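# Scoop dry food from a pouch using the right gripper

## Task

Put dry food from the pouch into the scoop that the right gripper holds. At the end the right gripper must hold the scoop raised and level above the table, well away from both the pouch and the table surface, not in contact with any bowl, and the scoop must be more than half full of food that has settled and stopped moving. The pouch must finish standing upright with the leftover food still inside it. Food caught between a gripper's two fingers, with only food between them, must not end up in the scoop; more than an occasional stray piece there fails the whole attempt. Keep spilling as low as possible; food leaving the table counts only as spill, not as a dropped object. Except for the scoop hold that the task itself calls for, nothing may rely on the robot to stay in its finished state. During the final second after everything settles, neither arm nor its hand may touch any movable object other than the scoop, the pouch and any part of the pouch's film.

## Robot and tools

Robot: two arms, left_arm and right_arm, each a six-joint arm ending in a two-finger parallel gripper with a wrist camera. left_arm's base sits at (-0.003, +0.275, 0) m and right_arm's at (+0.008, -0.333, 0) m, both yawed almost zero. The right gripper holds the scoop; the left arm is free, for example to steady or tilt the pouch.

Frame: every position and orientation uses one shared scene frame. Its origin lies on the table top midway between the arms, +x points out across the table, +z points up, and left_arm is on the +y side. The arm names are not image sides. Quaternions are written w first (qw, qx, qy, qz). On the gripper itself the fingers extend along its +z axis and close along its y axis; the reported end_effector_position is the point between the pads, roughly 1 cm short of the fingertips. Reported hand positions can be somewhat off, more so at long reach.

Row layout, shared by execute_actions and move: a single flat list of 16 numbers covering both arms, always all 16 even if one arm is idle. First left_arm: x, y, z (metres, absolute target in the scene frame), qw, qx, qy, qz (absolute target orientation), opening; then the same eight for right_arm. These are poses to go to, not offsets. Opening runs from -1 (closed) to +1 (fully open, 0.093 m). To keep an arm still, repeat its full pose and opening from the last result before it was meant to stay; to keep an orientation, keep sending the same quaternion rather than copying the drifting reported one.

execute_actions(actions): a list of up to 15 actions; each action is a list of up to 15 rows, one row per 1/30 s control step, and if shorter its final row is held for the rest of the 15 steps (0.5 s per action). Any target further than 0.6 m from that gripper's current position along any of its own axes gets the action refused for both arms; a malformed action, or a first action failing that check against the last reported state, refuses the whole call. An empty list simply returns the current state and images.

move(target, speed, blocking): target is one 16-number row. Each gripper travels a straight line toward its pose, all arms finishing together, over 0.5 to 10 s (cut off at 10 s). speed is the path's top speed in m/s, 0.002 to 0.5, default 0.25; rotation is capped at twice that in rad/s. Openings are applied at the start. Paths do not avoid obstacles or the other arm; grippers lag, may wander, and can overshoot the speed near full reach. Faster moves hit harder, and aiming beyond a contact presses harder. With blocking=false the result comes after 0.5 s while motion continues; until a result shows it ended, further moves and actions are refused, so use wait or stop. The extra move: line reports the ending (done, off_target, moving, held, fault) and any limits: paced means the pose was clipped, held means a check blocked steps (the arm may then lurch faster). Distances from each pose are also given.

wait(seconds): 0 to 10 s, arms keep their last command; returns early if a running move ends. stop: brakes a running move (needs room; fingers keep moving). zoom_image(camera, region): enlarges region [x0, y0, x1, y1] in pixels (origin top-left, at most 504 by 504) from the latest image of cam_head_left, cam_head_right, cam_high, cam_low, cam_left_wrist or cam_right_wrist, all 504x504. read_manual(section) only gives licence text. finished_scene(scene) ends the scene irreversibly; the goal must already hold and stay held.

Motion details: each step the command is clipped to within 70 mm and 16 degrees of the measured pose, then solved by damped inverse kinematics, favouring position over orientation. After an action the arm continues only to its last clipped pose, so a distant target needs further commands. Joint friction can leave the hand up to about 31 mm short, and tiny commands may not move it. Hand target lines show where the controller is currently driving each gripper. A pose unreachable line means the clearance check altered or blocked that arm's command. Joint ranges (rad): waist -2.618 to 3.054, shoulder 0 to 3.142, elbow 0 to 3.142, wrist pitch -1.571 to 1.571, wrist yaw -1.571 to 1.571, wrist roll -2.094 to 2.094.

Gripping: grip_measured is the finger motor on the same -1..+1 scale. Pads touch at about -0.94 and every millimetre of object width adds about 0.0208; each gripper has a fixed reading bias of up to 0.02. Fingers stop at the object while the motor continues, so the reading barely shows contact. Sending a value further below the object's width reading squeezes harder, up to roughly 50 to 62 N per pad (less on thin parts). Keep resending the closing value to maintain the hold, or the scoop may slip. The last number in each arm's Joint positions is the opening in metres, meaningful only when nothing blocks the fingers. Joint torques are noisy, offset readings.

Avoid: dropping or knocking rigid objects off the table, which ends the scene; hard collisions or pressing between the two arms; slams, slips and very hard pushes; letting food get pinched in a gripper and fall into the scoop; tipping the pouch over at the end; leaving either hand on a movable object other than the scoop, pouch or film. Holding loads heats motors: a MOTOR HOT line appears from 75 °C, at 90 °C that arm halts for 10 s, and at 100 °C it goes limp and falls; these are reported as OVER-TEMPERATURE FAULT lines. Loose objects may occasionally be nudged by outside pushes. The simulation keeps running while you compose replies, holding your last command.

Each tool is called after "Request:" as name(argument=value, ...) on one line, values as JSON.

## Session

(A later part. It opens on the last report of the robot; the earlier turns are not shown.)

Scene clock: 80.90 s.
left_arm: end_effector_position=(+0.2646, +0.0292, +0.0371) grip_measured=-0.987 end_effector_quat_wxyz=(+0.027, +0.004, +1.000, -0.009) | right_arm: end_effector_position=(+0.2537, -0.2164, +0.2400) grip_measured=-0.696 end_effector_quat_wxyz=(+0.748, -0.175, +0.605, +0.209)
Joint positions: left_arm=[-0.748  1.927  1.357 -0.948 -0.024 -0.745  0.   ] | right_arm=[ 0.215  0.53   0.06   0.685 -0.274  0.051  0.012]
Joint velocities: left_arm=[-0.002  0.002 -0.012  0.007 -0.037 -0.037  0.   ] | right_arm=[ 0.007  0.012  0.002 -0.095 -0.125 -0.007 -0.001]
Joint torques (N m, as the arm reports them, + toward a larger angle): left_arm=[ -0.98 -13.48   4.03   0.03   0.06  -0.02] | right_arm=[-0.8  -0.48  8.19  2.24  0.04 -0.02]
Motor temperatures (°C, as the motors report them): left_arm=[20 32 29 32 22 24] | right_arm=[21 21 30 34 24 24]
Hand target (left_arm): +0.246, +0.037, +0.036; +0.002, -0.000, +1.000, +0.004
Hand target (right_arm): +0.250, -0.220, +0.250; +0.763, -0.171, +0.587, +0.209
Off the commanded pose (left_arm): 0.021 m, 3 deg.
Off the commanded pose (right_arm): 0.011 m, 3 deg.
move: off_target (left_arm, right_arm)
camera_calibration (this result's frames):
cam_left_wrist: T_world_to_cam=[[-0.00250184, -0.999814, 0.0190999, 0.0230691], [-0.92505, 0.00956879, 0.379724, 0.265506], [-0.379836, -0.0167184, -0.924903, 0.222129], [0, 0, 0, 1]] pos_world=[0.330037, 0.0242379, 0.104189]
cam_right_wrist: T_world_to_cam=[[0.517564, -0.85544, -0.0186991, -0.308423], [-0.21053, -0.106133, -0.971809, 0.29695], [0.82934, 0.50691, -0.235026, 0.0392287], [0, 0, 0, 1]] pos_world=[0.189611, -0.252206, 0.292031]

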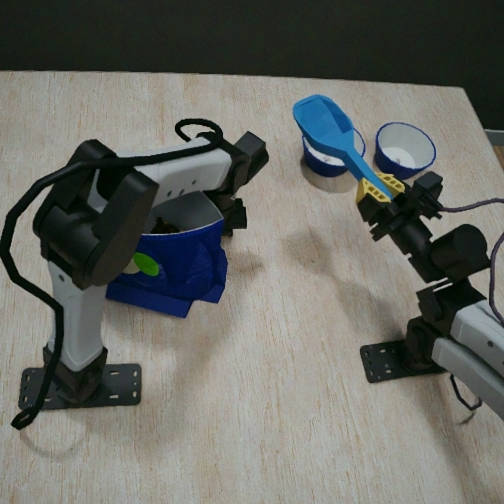

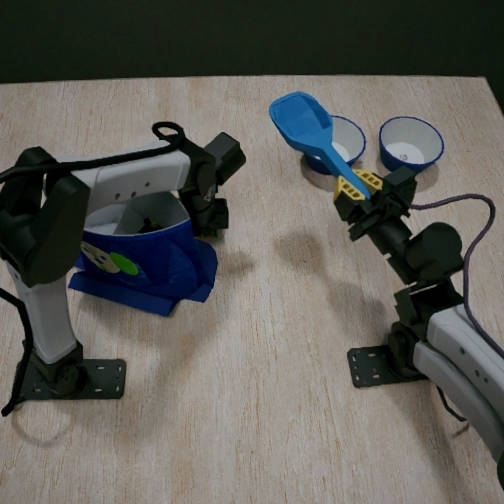

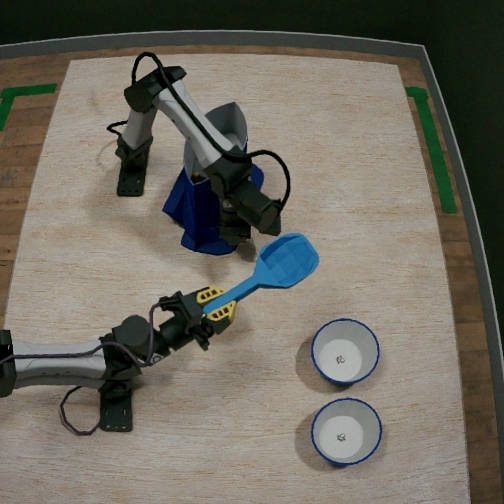

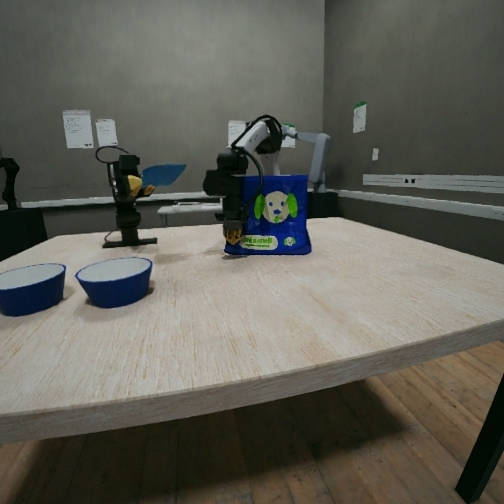

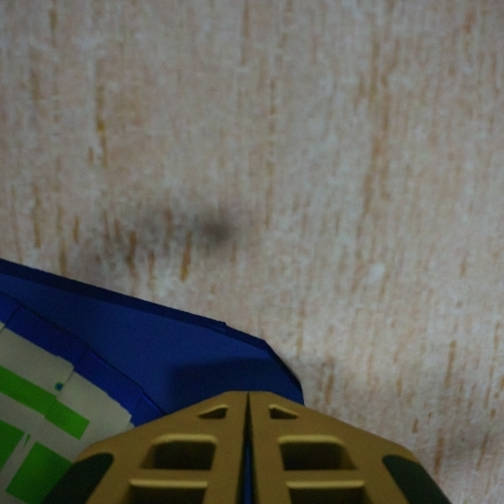

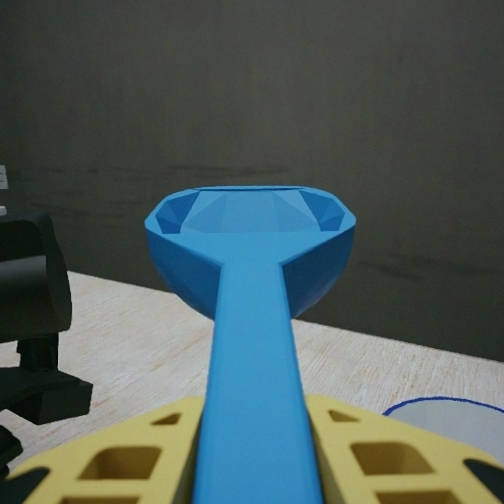

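Request:
move(target=[0.39,0.06,0.06,0,0,1,0,-1, 0.25,-0.22,0.25,0.763,-0.171,0.587,0.210,-1], speed=0.2)

Request:
move(target=[0.40,0.34,0.06,0,0,1,0,-1, 0.25,-0.22,0.25,0.763,-0.171,0.587,0.210,-1], speed=0.2)

Request:
move(target=[0.29,0.35,0.04,0,0,1,0,-1, 0.16,-0.14,0.33,0.579,-0.406,0.579,0.406,-1], speed=0.2)

Scene clock: 87.37 s.
left_arm: end_effector_position=(+0.3920, +0.0577, +0.0630) grip_measured=-0.987 end_effector_quat_wxyz=(+0.010, -0.004, +1.000, -0.004) | right_arm: end_effector_position=(+0.2537, -0.2164, +0.2401) grip_measured=-0.696 end_effector_quat_wxyz=(+0.748, -0.175, +0.605, +0.209)
Joint positions: left_arm=[-0.498  2.288  2.019 -1.28  -0.003 -0.511  0.   ] | right_arm=[ 0.215  0.53   0.06   0.685 -0.274  0.051  0.012]
Joint velocities: left_arm=[ 0.007  0.012 -0.002 -0.081 -0.022 -0.051  0.   ] | right_arm=[-0.007 -0.007 -0.012 -0.022  0.037 -0.022 -0.001]
Joint torques (N m, as the arm reports them, + toward a larger angle): left_arm=[ -0.06 -13.7    7.56   0.28   0.04   0.2 ] | right_arm=[-0.83 -0.51  8.14  2.24  0.02 -0.02]
Motor temperatures (°C, as the motors report them): left_arm=[20 33 29 31 22 24] | right_arm=[21 21 31 35 24 24]
Hand target (left_arm): +0.390, +0.057, +0.059; -0.001, -0.000, +1.000, -0.004
Hand target (right_arm): +0.250, -0.220, +0.250; +0.763, -0.171, +0.587, +0.209
Off the commanded pose (left_arm): 0.004 m, 1 deg.
Off the commanded pose (right_arm): 0.011 m, 3 deg.
move: off_target (right_arm)
camera_calibration (this result's frames):
cam_left_wrist: T_world_to_cam=[[0.0137322, -0.999857, 0.00989616, 0.0455728], [-0.911485, -0.00844812, 0.411247, 0.366939], [-0.411104, -0.0146675, -0.91147, 0.306213], [0, 0, 0, 1]] pos_world=[0.459719, 0.0531576, 0.12775]
cam_right_wrist: T_world_to_cam=[[0.517571, -0.855438, -0.0185973, -0.308442], [-0.210173, -0.106033, -0.971897, 0.296984], [0.829426, 0.506934, -0.234669, 0.0391651], [0, 0, 0, 1]] pos_world=[0.189574, -0.252217, 0.292092]

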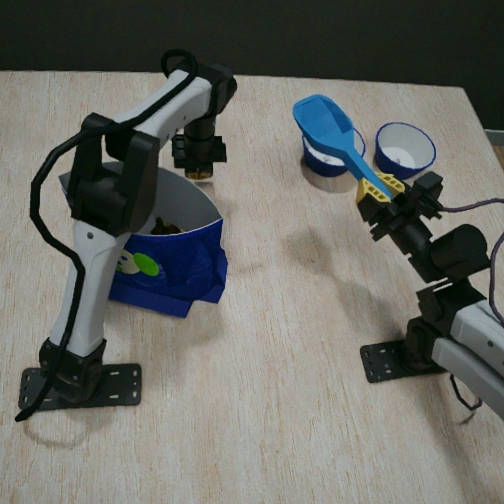

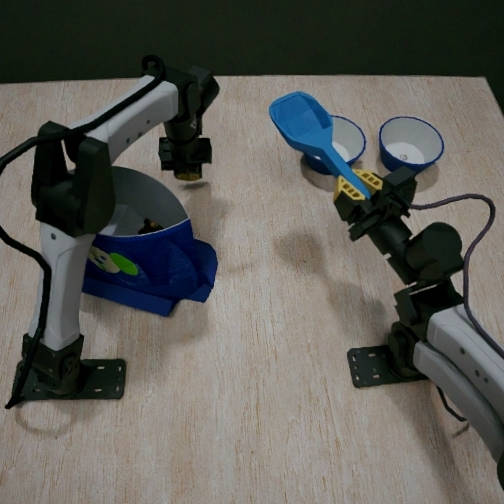

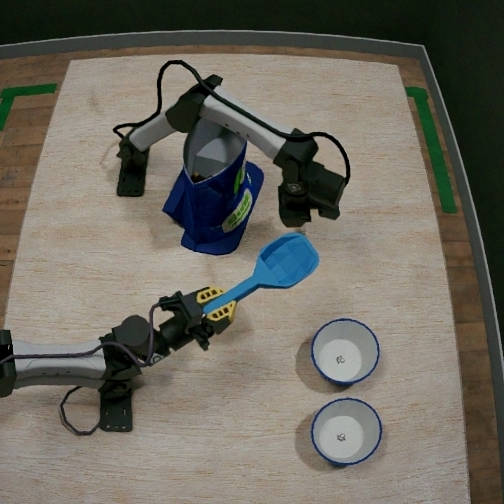

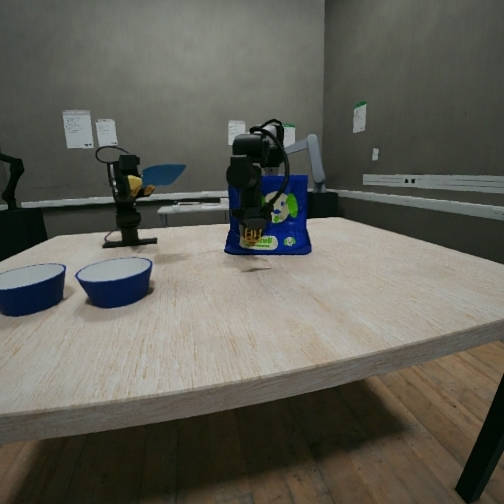

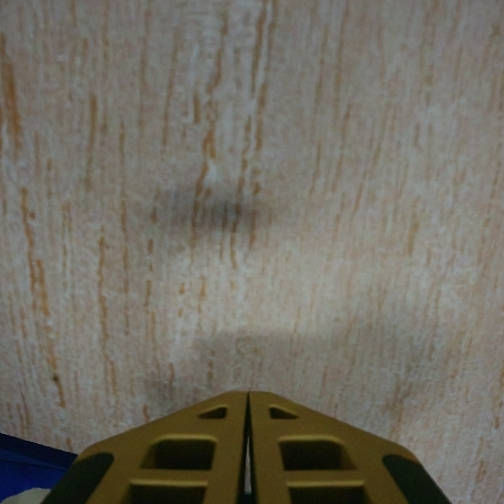

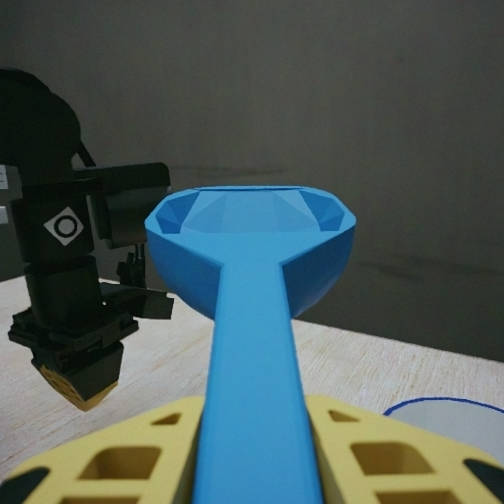

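Scene clock: 89.33 s.
left_arm: end_effector_position=(+0.4004, +0.3388, +0.0638) grip_measured=-0.987 end_effector_quat_wxyz=(+0.005, -0.007, +1.000, -0.006) | right_arm: end_effector_position=(+0.2537, -0.2164, +0.2401) grip_measured=-0.696 end_effector_quat_wxyz=(+0.748, -0.175, +0.605, +0.209)
Joint positions: left_arm=[ 0.167  2.115  1.742 -1.19   0.013  0.149  0.   ] | right_arm=[ 0.215  0.53   0.06   0.685 -0.274  0.051  0.012]
Joint velocities: left_arm=[-0.002 -0.017  0.007 -0.007  0.051  0.066  0.   ] | right_arm=[-0.007  0.002  0.002  0.007  0.007 -0.081 -0.001]
Joint torques (N m, as the arm reports them, + toward a larger angle): left_arm=[ -0.28 -12.23   7.47   0.34   0.08   0.21] | right_arm=[-0.83 -0.5   8.16  2.24  0.03 -0.03]
Motor temperatures (°C, as the motors report them): left_arm=[20 34 29 31 22 24] | right_arm=[21 21 31 35 24 24]
Hand target (left_arm): +0.403, +0.336, +0.061; +0.002, -0.001, +1.000, -0.012
Hand target (right_arm): +0.250, -0.220, +0.250; +0.763, -0.171, +0.587, +0.209
Off the commanded pose (left_arm): 0.004 m, 1 deg.
Off the commanded pose (right_arm): 0.011 m, 3 deg.
move: off_target (right_arm)
camera_calibration (this result's frames):
cam_left_wrist: T_world_to_cam=[[0.0194087, -0.999735, 0.0123724, 0.324075], [-0.907288, -0.0124121, 0.420326, 0.375737], [-0.420061, -0.0193833, -0.907289, 0.319443], [0, 0, 0, 1]] pos_world=[0.468797, 0.334844, 0.127886]
cam_right_wrist: T_world_to_cam=[[0.517571, -0.855438, -0.0185973, -0.308442], [-0.210173, -0.106033, -0.971897, 0.296984], [0.829426, 0.506934, -0.234669, 0.0391651], [0, 0, 0, 1]] pos_world=[0.189574, -0.252217, 0.292092]

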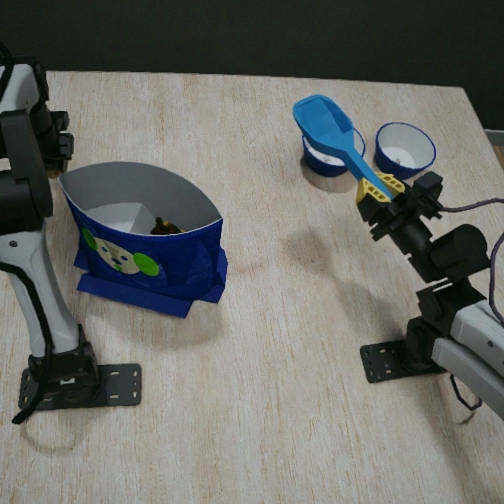

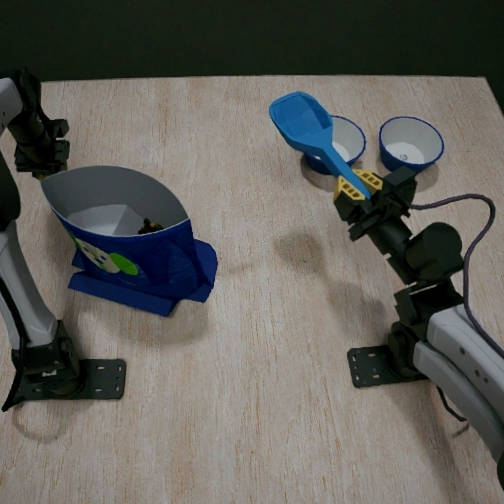

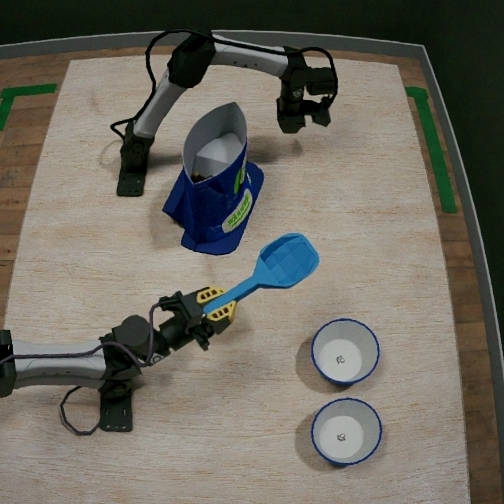

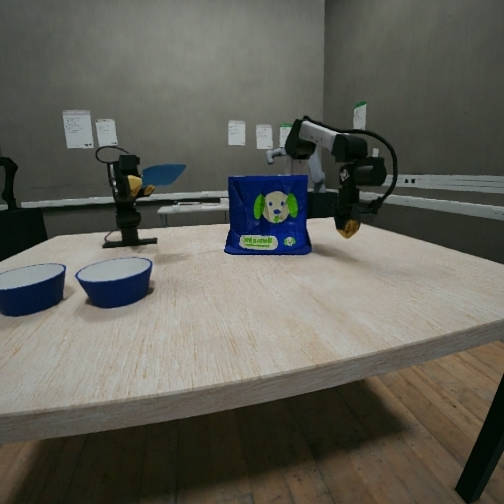

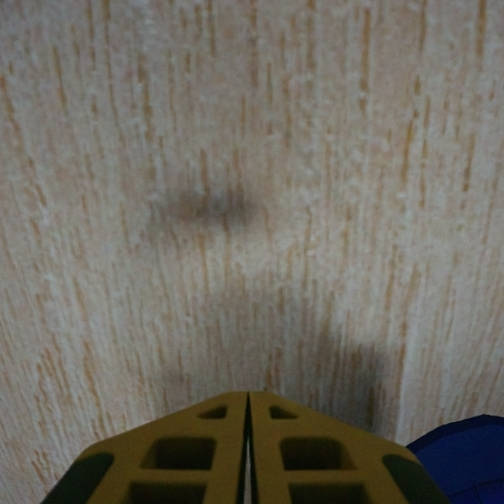

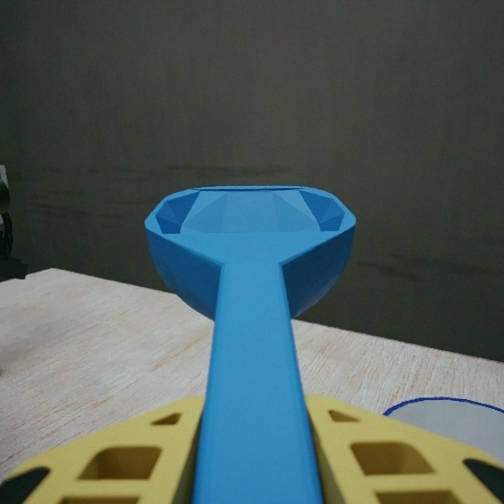

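Scene clock: 91.63 s.
left_arm: end_effector_position=(+0.2911, +0.3456, +0.0402) grip_measured=-0.987 end_effector_quat_wxyz=(-0.007, +0.001, +1.000, -0.008) | right_arm: end_effector_position=(+0.1622, -0.1422, +0.3210) grip_measured=-0.696 end_effector_quat_wxyz=(+0.578, -0.396, +0.587, +0.407)
Joint positions: left_arm=[ 0.248  1.767  1.163 -0.985  0.013  0.245  0.   ] | right_arm=[ 0.279  0.497  0.588 -0.093 -0.87   0.019  0.012]
Joint velocities: left_arm=[ 0.007  0.012  0.007 -0.007 -0.051 -0.007  0.   ] | right_arm=[-0.012 -0.007  0.012 -0.066 -0.007 -0.051 -0.001]
Joint torques (N m, as the arm reports them, + toward a larger angle): left_arm=[  0.55 -11.55   4.64   0.49  -0.11   0.18] | right_arm=[ 1.16  2.64 10.01  1.89 -0.04 -0.18]
Motor temperatures (°C, as the motors report them): left_arm=[20 34 29 31 22 24] | right_arm=[21 21 31 35 24 24]
Hand target (left_arm): +0.290, +0.350, +0.042; +0.000, -0.000, +1.000, -0.001
Hand target (right_arm): +0.160, -0.140, +0.329; +0.582, -0.406, +0.575, +0.408
Off the commanded pose (left_arm): 0.005 m, 1 deg.
Off the commanded pose (right_arm): 0.010 m, 1 deg.
move: done
camera_calibration (this result's frames):
cam_left_wrist: T_world_to_cam=[[0.00376985, -0.999836, 0.0177134, 0.337627], [-0.896466, 0.00446983, 0.443089, 0.276702], [-0.443096, -0.0175499, -0.896302, 0.257932], [0, 0, 0, 1]] pos_world=[0.36107, 0.340861, 0.102601]
cam_right_wrist: T_world_to_cam=[[0.928986, -0.367377, -0.044937, -0.184998], [-0.196402, -0.38641, -0.901173, 0.299422], [0.313706, 0.846003, -0.431123, 0.291325], [0, 0, 0, 1]] pos_world=[0.139276, -0.198726, 0.387115]

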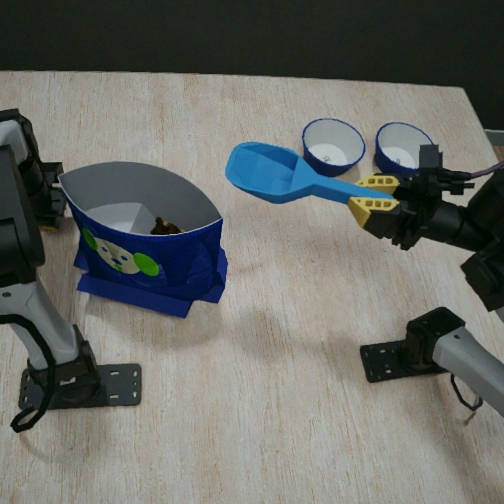

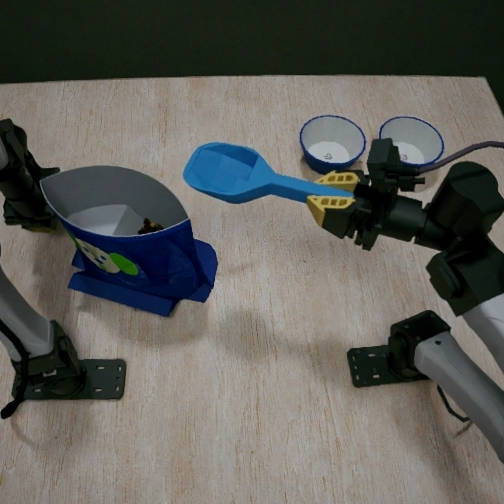

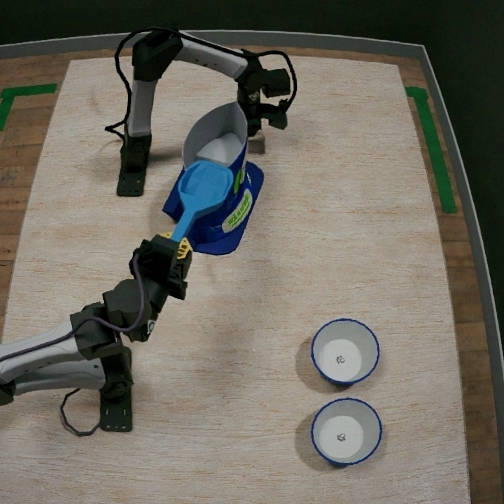

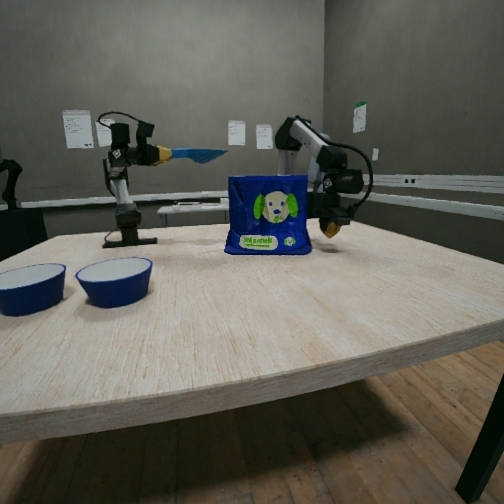

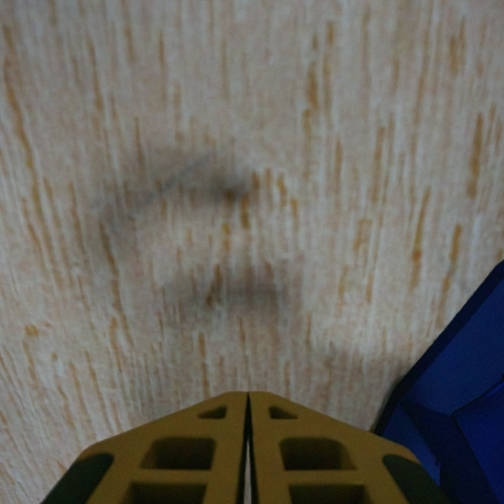

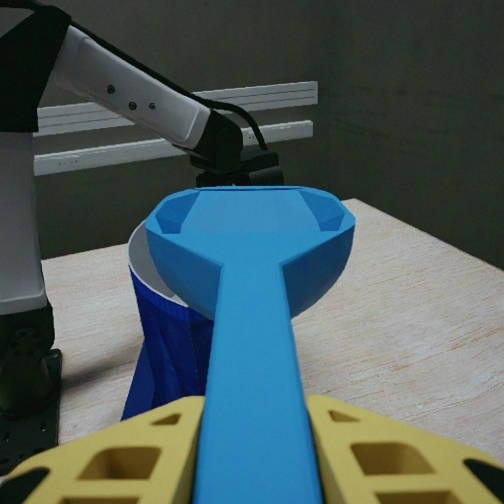

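Request:
zoom_image(camera="cam_low", region=[130, 120, 330, 270])

Region (130, 120, 330, 270) of cam_low's 504x504 image, scaled by 2.520, with more detail than that image has; it fills the top 378 rows of this view, and the rest is white.

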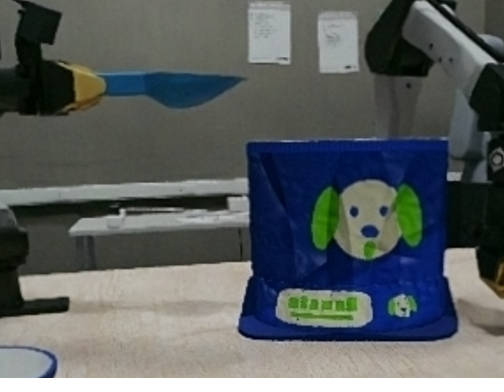

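Request:
move(target=[0.28,0.315,0.035,0,0,1,0,-1, 0.175,0.017,0.41,0.245,-0.554,0.776,0.175,-1], speed=0.2)

Scene clock: 110.90 s.
left_arm: end_effector_position=(+0.2848, +0.3281, +0.0377) grip_measured=-0.987 end_effector_quat_wxyz=(+0.003, -0.004, +1.000, +0.011) | right_arm: end_effector_position=(+0.1772, +0.0139, +0.4078) grip_measured=-0.696 end_effector_quat_wxyz=(+0.306, -0.541, +0.752, +0.219)
Joint positions: left_arm=[ 0.176  1.712  1.086 -0.936 -0.02   0.164  0.   ] | right_arm=[ 1.001  1.808  2.565 -1.565 -0.128 -0.137  0.012]
Joint velocities: left_arm=[ 0.002 -0.017 -0.002 -0.022 -0.007  0.007  0.   ] | right_arm=[-0.027 -0.002  0.007  0.037  0.095 -0.051 -0.   ]
Joint torques (N m, as the arm reports them, + toward a larger angle): left_arm=[ -1.97 -10.4    3.99   0.42   0.1   -0.03] | right_arm=[ 1.09 -6.02  7.    1.64  0.04 -0.05]
Motor temperatures (°C, as the motors report them): left_arm=[20 36 28 30 22 24] | right_arm=[21 21 33 35 24 24]
Hand target (left_arm): +0.279, +0.316, +0.035; -0.001, +0.000, +1.000, +0.001
Hand target (right_arm): +0.176, +0.016, +0.410; +0.310, -0.538, +0.752, +0.220
Off the commanded pose (left_arm): 0.014 m, 1 deg.
Off the commanded pose (right_arm): 0.004 m, 9 deg.
joint sent to its limit (right arm) — the command would take joint 4 (wrist pitch) past its lower limit, so that joint was sent only as far as its limit.
move: off_target (left_arm, right_arm)
camera_calibration (this result's frames):
cam_left_wrist: T_world_to_cam=[[0.0131969, -0.999709, -0.020186, 0.318872], [-0.905053, -0.020525, 0.424803, 0.283528], [-0.425094, 0.0126633, -0.905061, 0.237799], [0, 0, 0, 1]] pos_world=[0.353487, 0.321587, 0.101216]
cam_right_wrist: T_world_to_cam=[[0.939176, -0.343401, -0.00494807, -0.15614], [-0.326691, -0.888846, -0.321288, 0.234475], [0.105933, 0.303363, -0.946968, 0.446787], [0, 0, 0, 1]] pos_world=[0.175914, 0.0192554, 0.497655]

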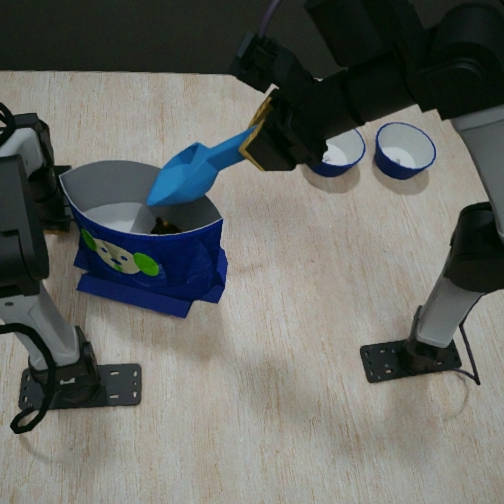

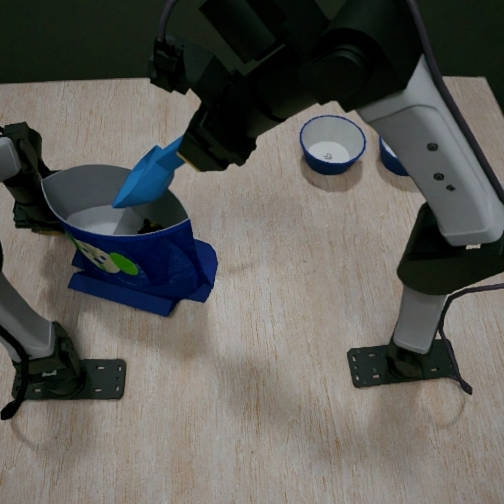

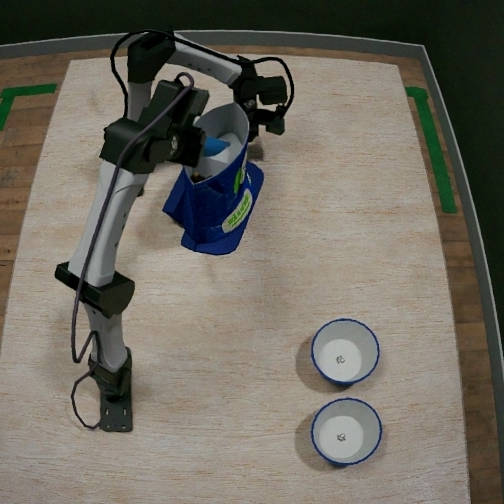

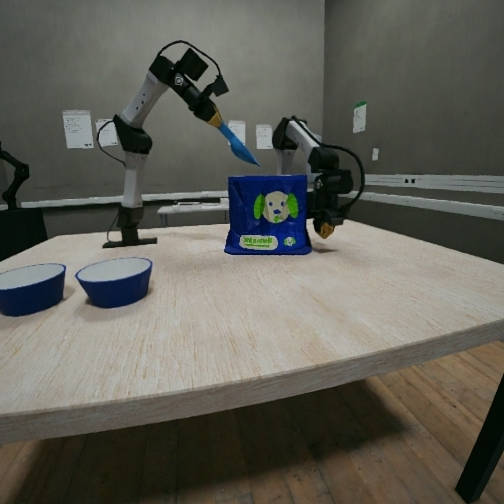

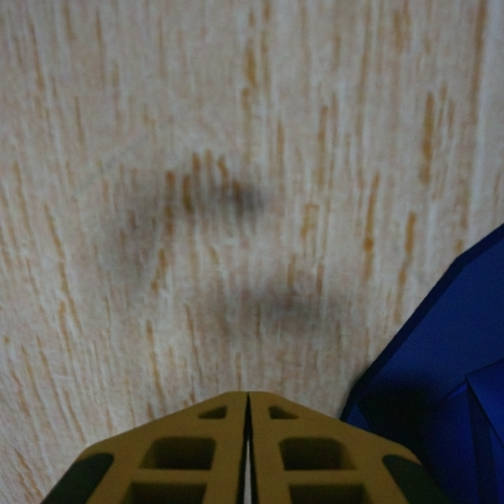

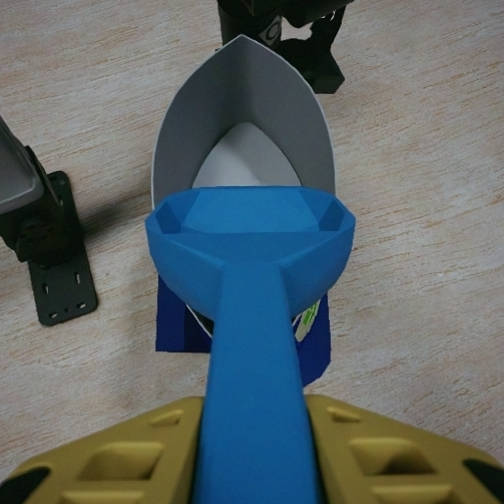

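Request:
move(target=[0.28,0.315,0.035,0,0,1,0,-1, 0.186,0.061,0.28,0.245,-0.554,0.776,0.175,-1], speed=0.1)

Scene clock: 119.37 s.
left_arm: end_effector_position=(+0.2847, +0.3287, +0.0377) grip_measured=-0.987 end_effector_quat_wxyz=(+0.002, -0.004, +1.000, +0.014) | right_arm: end_effector_position=(+0.1868, +0.0559, +0.2838) grip_measured=-0.696 end_effector_quat_wxyz=(+0.241, -0.556, +0.776, +0.175)
Joint positions: left_arm=[ 0.174  1.712  1.086 -0.936 -0.027  0.162  0.   ] | right_arm=[ 1.048  1.739  1.949 -1.181 -0.081 -0.112  0.012]
Joint velocities: left_arm=[ 0.012  0.012 -0.007  0.007 -0.022 -0.022  0.   ] | right_arm=[ 0.002 -0.007  0.012 -0.066  0.022 -0.022  0.001]
Joint torques (N m, as the arm reports them, + toward a larger angle): left_arm=[ -1.92 -10.35   4.06   0.42   0.19  -0.03] | right_arm=[ 1.08 -7.69  6.67  1.65  0.05 -0.04]
Motor temperatures (°C, as the motors report them): left_arm=[20 36 28 30 22 24] | right_arm=[21 23 33 34 24 24]
Hand target (left_arm): +0.280, +0.316, +0.035; -0.001, +0.000, +1.000, +0.001
Hand target (right_arm): +0.187, +0.062, +0.280; +0.244, -0.555, +0.776, +0.176
Off the commanded pose (left_arm): 0.015 m, 2 deg.
Off the commanded pose (right_arm): 0.006 m, 1 deg.
move: off_target (left_arm)
camera_calibration (this result's frames):
cam_left_wrist: T_world_to_cam=[[0.0132316, -0.999549, -0.0269559, 0.319656], [-0.904577, -0.0234538, 0.425665, 0.284238], [-0.426105, 0.0187515, -0.904479, 0.236042], [0, 0, 0, 1]] pos_world=[0.353464, 0.321753, 0.101121]
cam_right_wrist: T_world_to_cam=[[0.937939, -0.346729, -0.00705461, -0.150316], [-0.343365, -0.925599, -0.15927, 0.194379], [0.0486937, 0.151808, -0.98721, 0.346128], [0, 0, 0, 1]] pos_world=[0.190876, 0.0752531, 0.371599]

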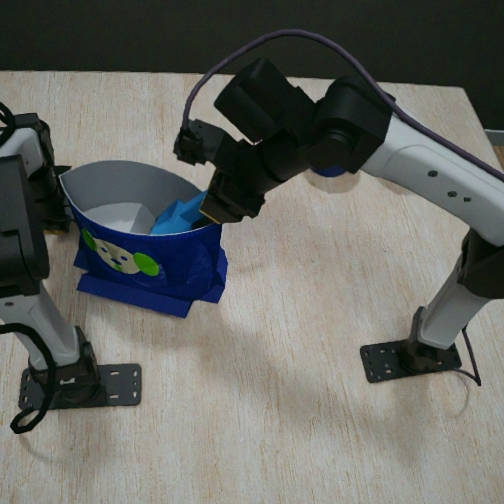

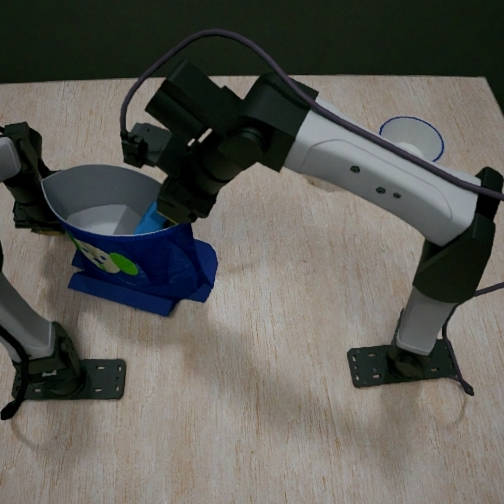

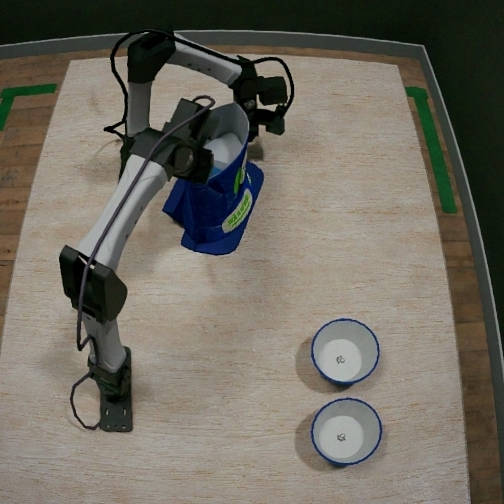

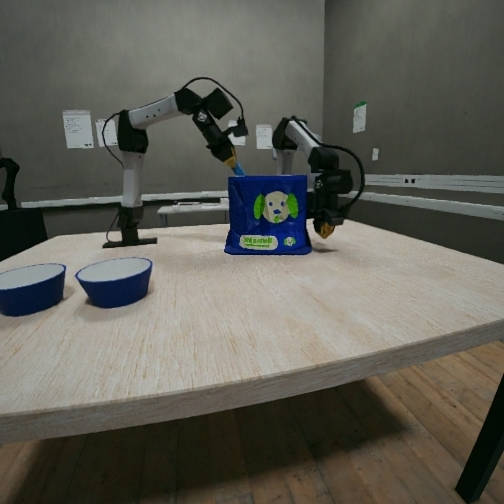

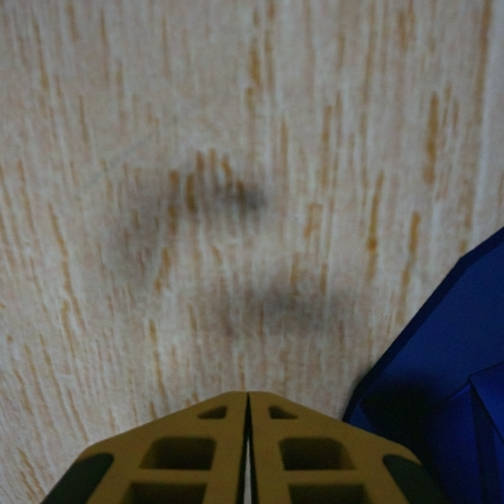

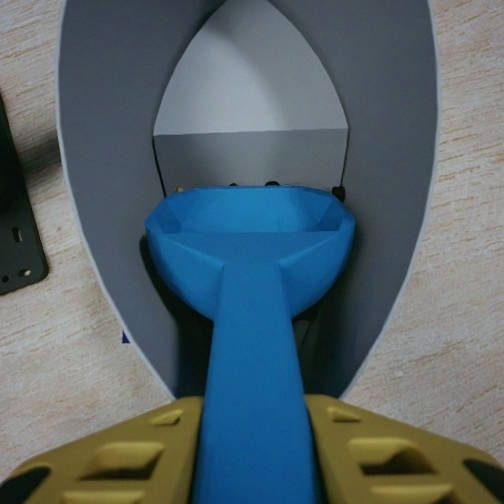

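Request:
move(target=[0.28,0.315,0.035,0,0,1,0,-1, 0.184,0.056,0.28,0.141,-0.572,0.802,0.101,-1], speed=0.1)

Scene clock: 127.37 s.
left_arm: end_effector_position=(+0.2844, +0.3301, +0.0378) grip_measured=-0.987 end_effector_quat_wxyz=(+0.002, -0.005, +1.000, +0.017) | right_arm: end_effector_position=(+0.1865, +0.0535, +0.2781) grip_measured=-0.696 end_effector_quat_wxyz=(+0.160, -0.569, +0.798, +0.115)
Joint positions: left_arm=[ 0.176  1.712  1.086 -0.936 -0.033  0.16   0.   ] | right_arm=[ 1.059  1.991  2.373 -1.558 -0.049 -0.112  0.012]
Joint velocities: left_arm=[-0.002  0.012  0.007  0.051 -0.007 -0.022  0.   ] | right_arm=[ 0.027 -0.007 -0.002  0.022 -0.022  0.051 -0.001]
Joint torques (N m, as the arm reports them, + toward a larger angle): left_arm=[ -1.94 -10.31   4.04   0.42   0.23  -0.02] | right_arm=[ 1.2  -8.83  8.3   1.01  0.05 -0.04]
Motor temperatures (°C, as the motors report them): left_arm=[21 36 28 30 22 24] | right_arm=[21 25 32 34 24 24]
Hand target (left_arm): +0.280, +0.316, +0.035; -0.001, -0.000, +1.000, +0.001
Hand target (right_arm): +0.184, +0.056, +0.279; +0.161, -0.569, +0.798, +0.115
Off the commanded pose (left_arm): 0.016 m, 2 deg.
Off the commanded pose (right_arm): 0.004 m, 3 deg.
joint sent to its limit (right arm) — the command would take joint 4 (wrist pitch) past its lower limit, so that joint was sent only as far as its limit.
move: off_target (left_arm, right_arm)
camera_calibration (this result's frames):
cam_left_wrist: T_world_to_cam=[[0.0163062, -0.999323, -0.0329766, 0.32039], [-0.904075, -0.0288228, 0.4264, 0.285628], [-0.427062, 0.0228604, -0.903933, 0.234828], [0, 0, 0, 1]] pos_world=[0.353291, 0.323038, 0.101042]
cam_right_wrist: T_world_to_cam=[[0.936108, -0.351713, 0.00088413, -0.152498], [-0.351367, -0.93507, 0.0467356, 0.135802], [-0.0156108, -0.0440602, -0.998907, 0.366616], [0, 0, 0, 1]] pos_world=[0.196194, 0.0895019, 0.360003]

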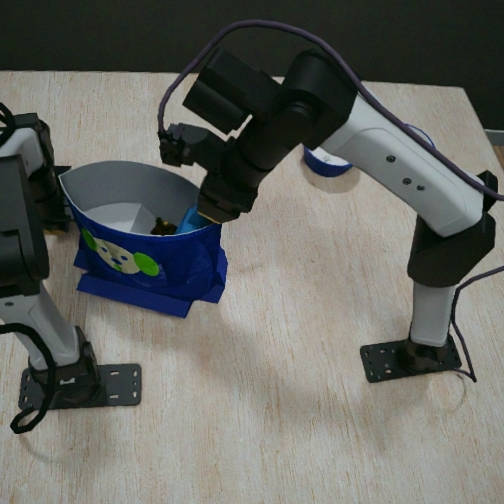

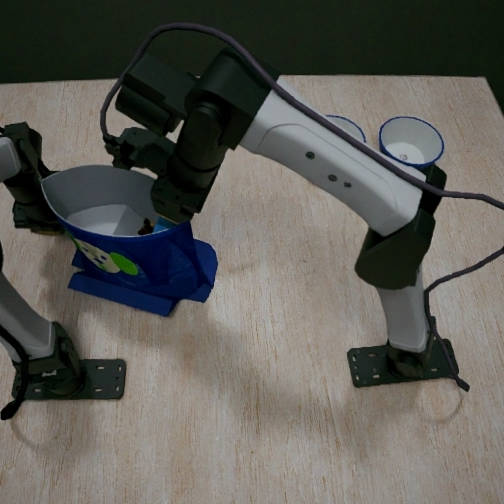

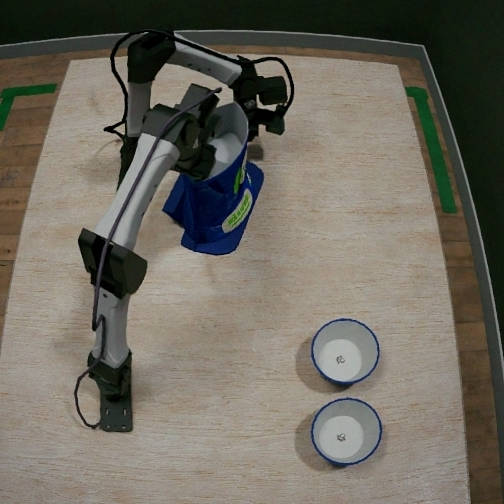

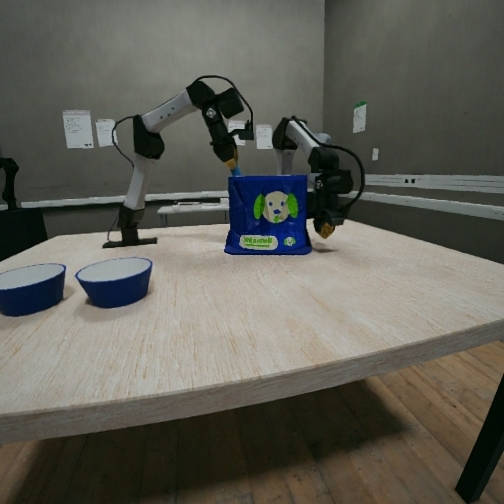

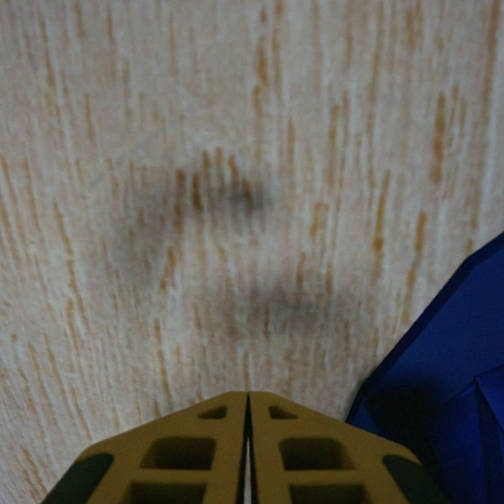

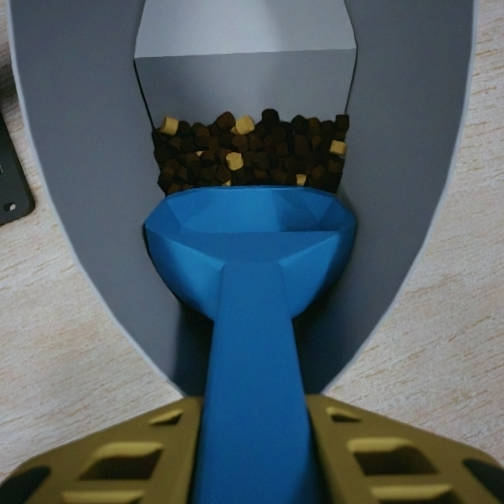

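Dig down.

Request:
move(target=[0.28,0.315,0.035,0,0,1,0,-1, 0.184,0.056,0.22,0.141,-0.572,0.802,0.101,-1], speed=0.04)

Scene clock: 131.07 s.
left_arm: end_effector_position=(+0.2845, +0.3297, +0.0378) grip_measured=-0.987 end_effector_quat_wxyz=(+0.002, -0.004, +1.000, +0.018) | right_arm: end_effector_position=(+0.1895, +0.0594, +0.2483) grip_measured=-0.696 end_effector_quat_wxyz=(+0.176, -0.567, +0.795, +0.124)
Joint positions: left_arm=[ 0.173  1.712  1.086 -0.936 -0.036  0.16   0.   ] | right_arm=[ 1.059  1.883  2.066 -1.322 -0.048 -0.112  0.012]
Joint velocities: left_arm=[-0.012 -0.002  0.002  0.022  0.007  0.022  0.   ] | right_arm=[-0.002 -0.002 -0.002  0.066 -0.007  0.022 -0.001]
Joint torques (N m, as the arm reports them, + toward a larger angle): left_arm=[ -1.81 -10.25   4.1    0.41   0.26  -0.01] | right_arm=[ 1.32 -7.3   3.78  1.02  0.09 -0.04]
Motor temperatures (°C, as the motors report them): left_arm=[21 36 28 30 22 24] | right_arm=[21 26 32 33 24 24]
Hand target (left_arm): +0.280, +0.316, +0.035; -0.001, +0.000, +1.000, +0.001
Hand target (right_arm): +0.184, +0.056, +0.221; +0.141, -0.572, +0.802, +0.101
Off the commanded pose (left_arm): 0.016 m, 2 deg.
Off the commanded pose (right_arm): 0.029 m, 5 deg.
move: off_target (left_arm, right_arm)
camera_calibration (this result's frames):
cam_left_wrist: T_world_to_cam=[[0.013265, -0.999278, -0.0356134, 0.320904], [-0.903968, -0.0272082, 0.426733, 0.285117], [-0.427394, 0.0265327, -0.903676, 0.233765], [0, 0, 0, 1]] pos_world=[0.35339, 0.322227, 0.101007]
cam_right_wrist: T_world_to_cam=[[0.936008, -0.351947, 0.00465254, -0.154057], [-0.351977, -0.935952, 0.0103233, 0.152973], [0.000721305, -0.0113003, -0.999936, 0.332395], [0, 0, 0, 1]] pos_world=[0.197802, 0.0927121, 0.331511]

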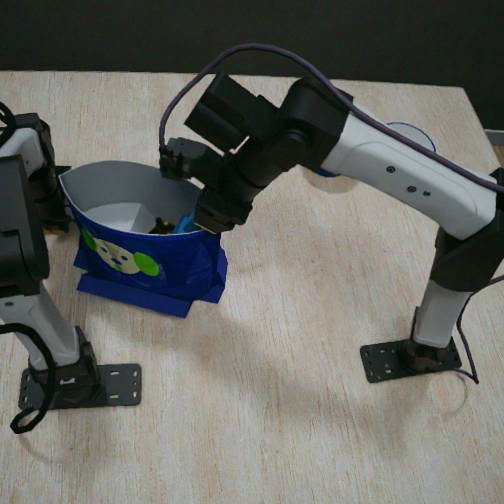

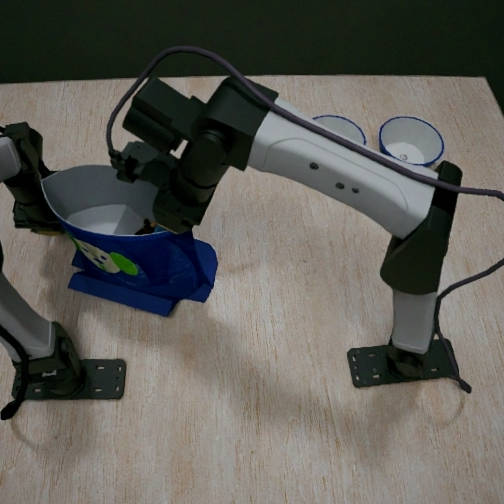

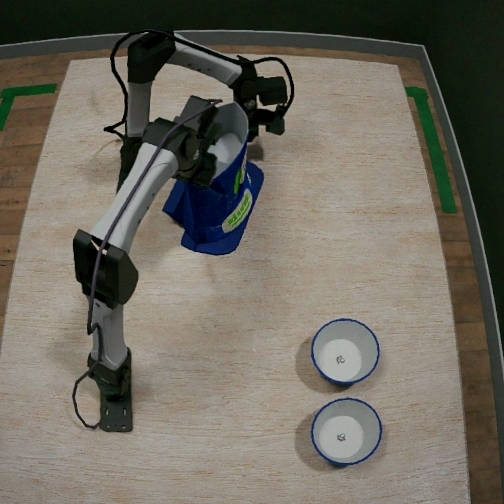

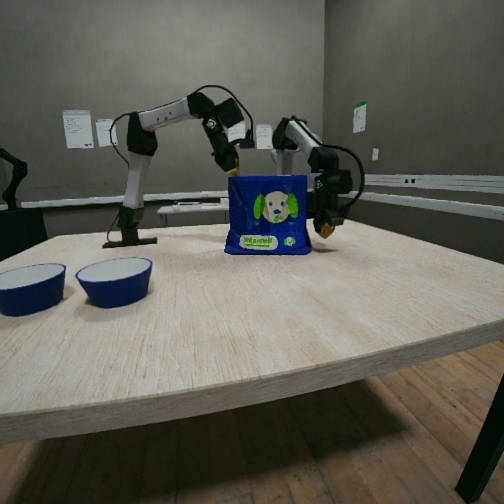

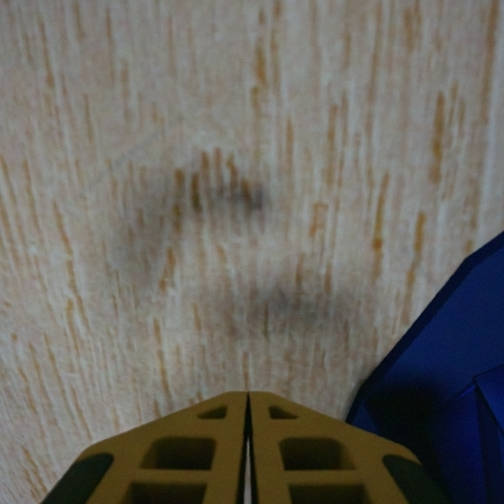

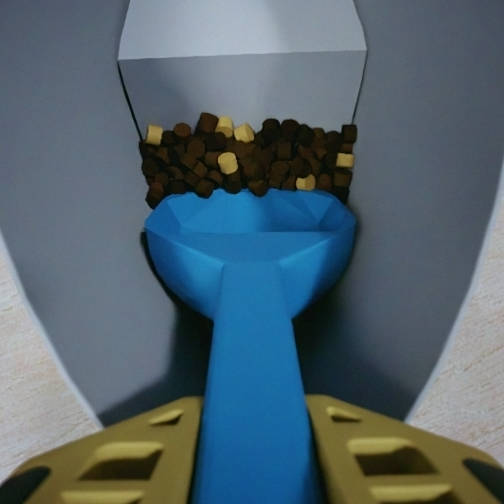

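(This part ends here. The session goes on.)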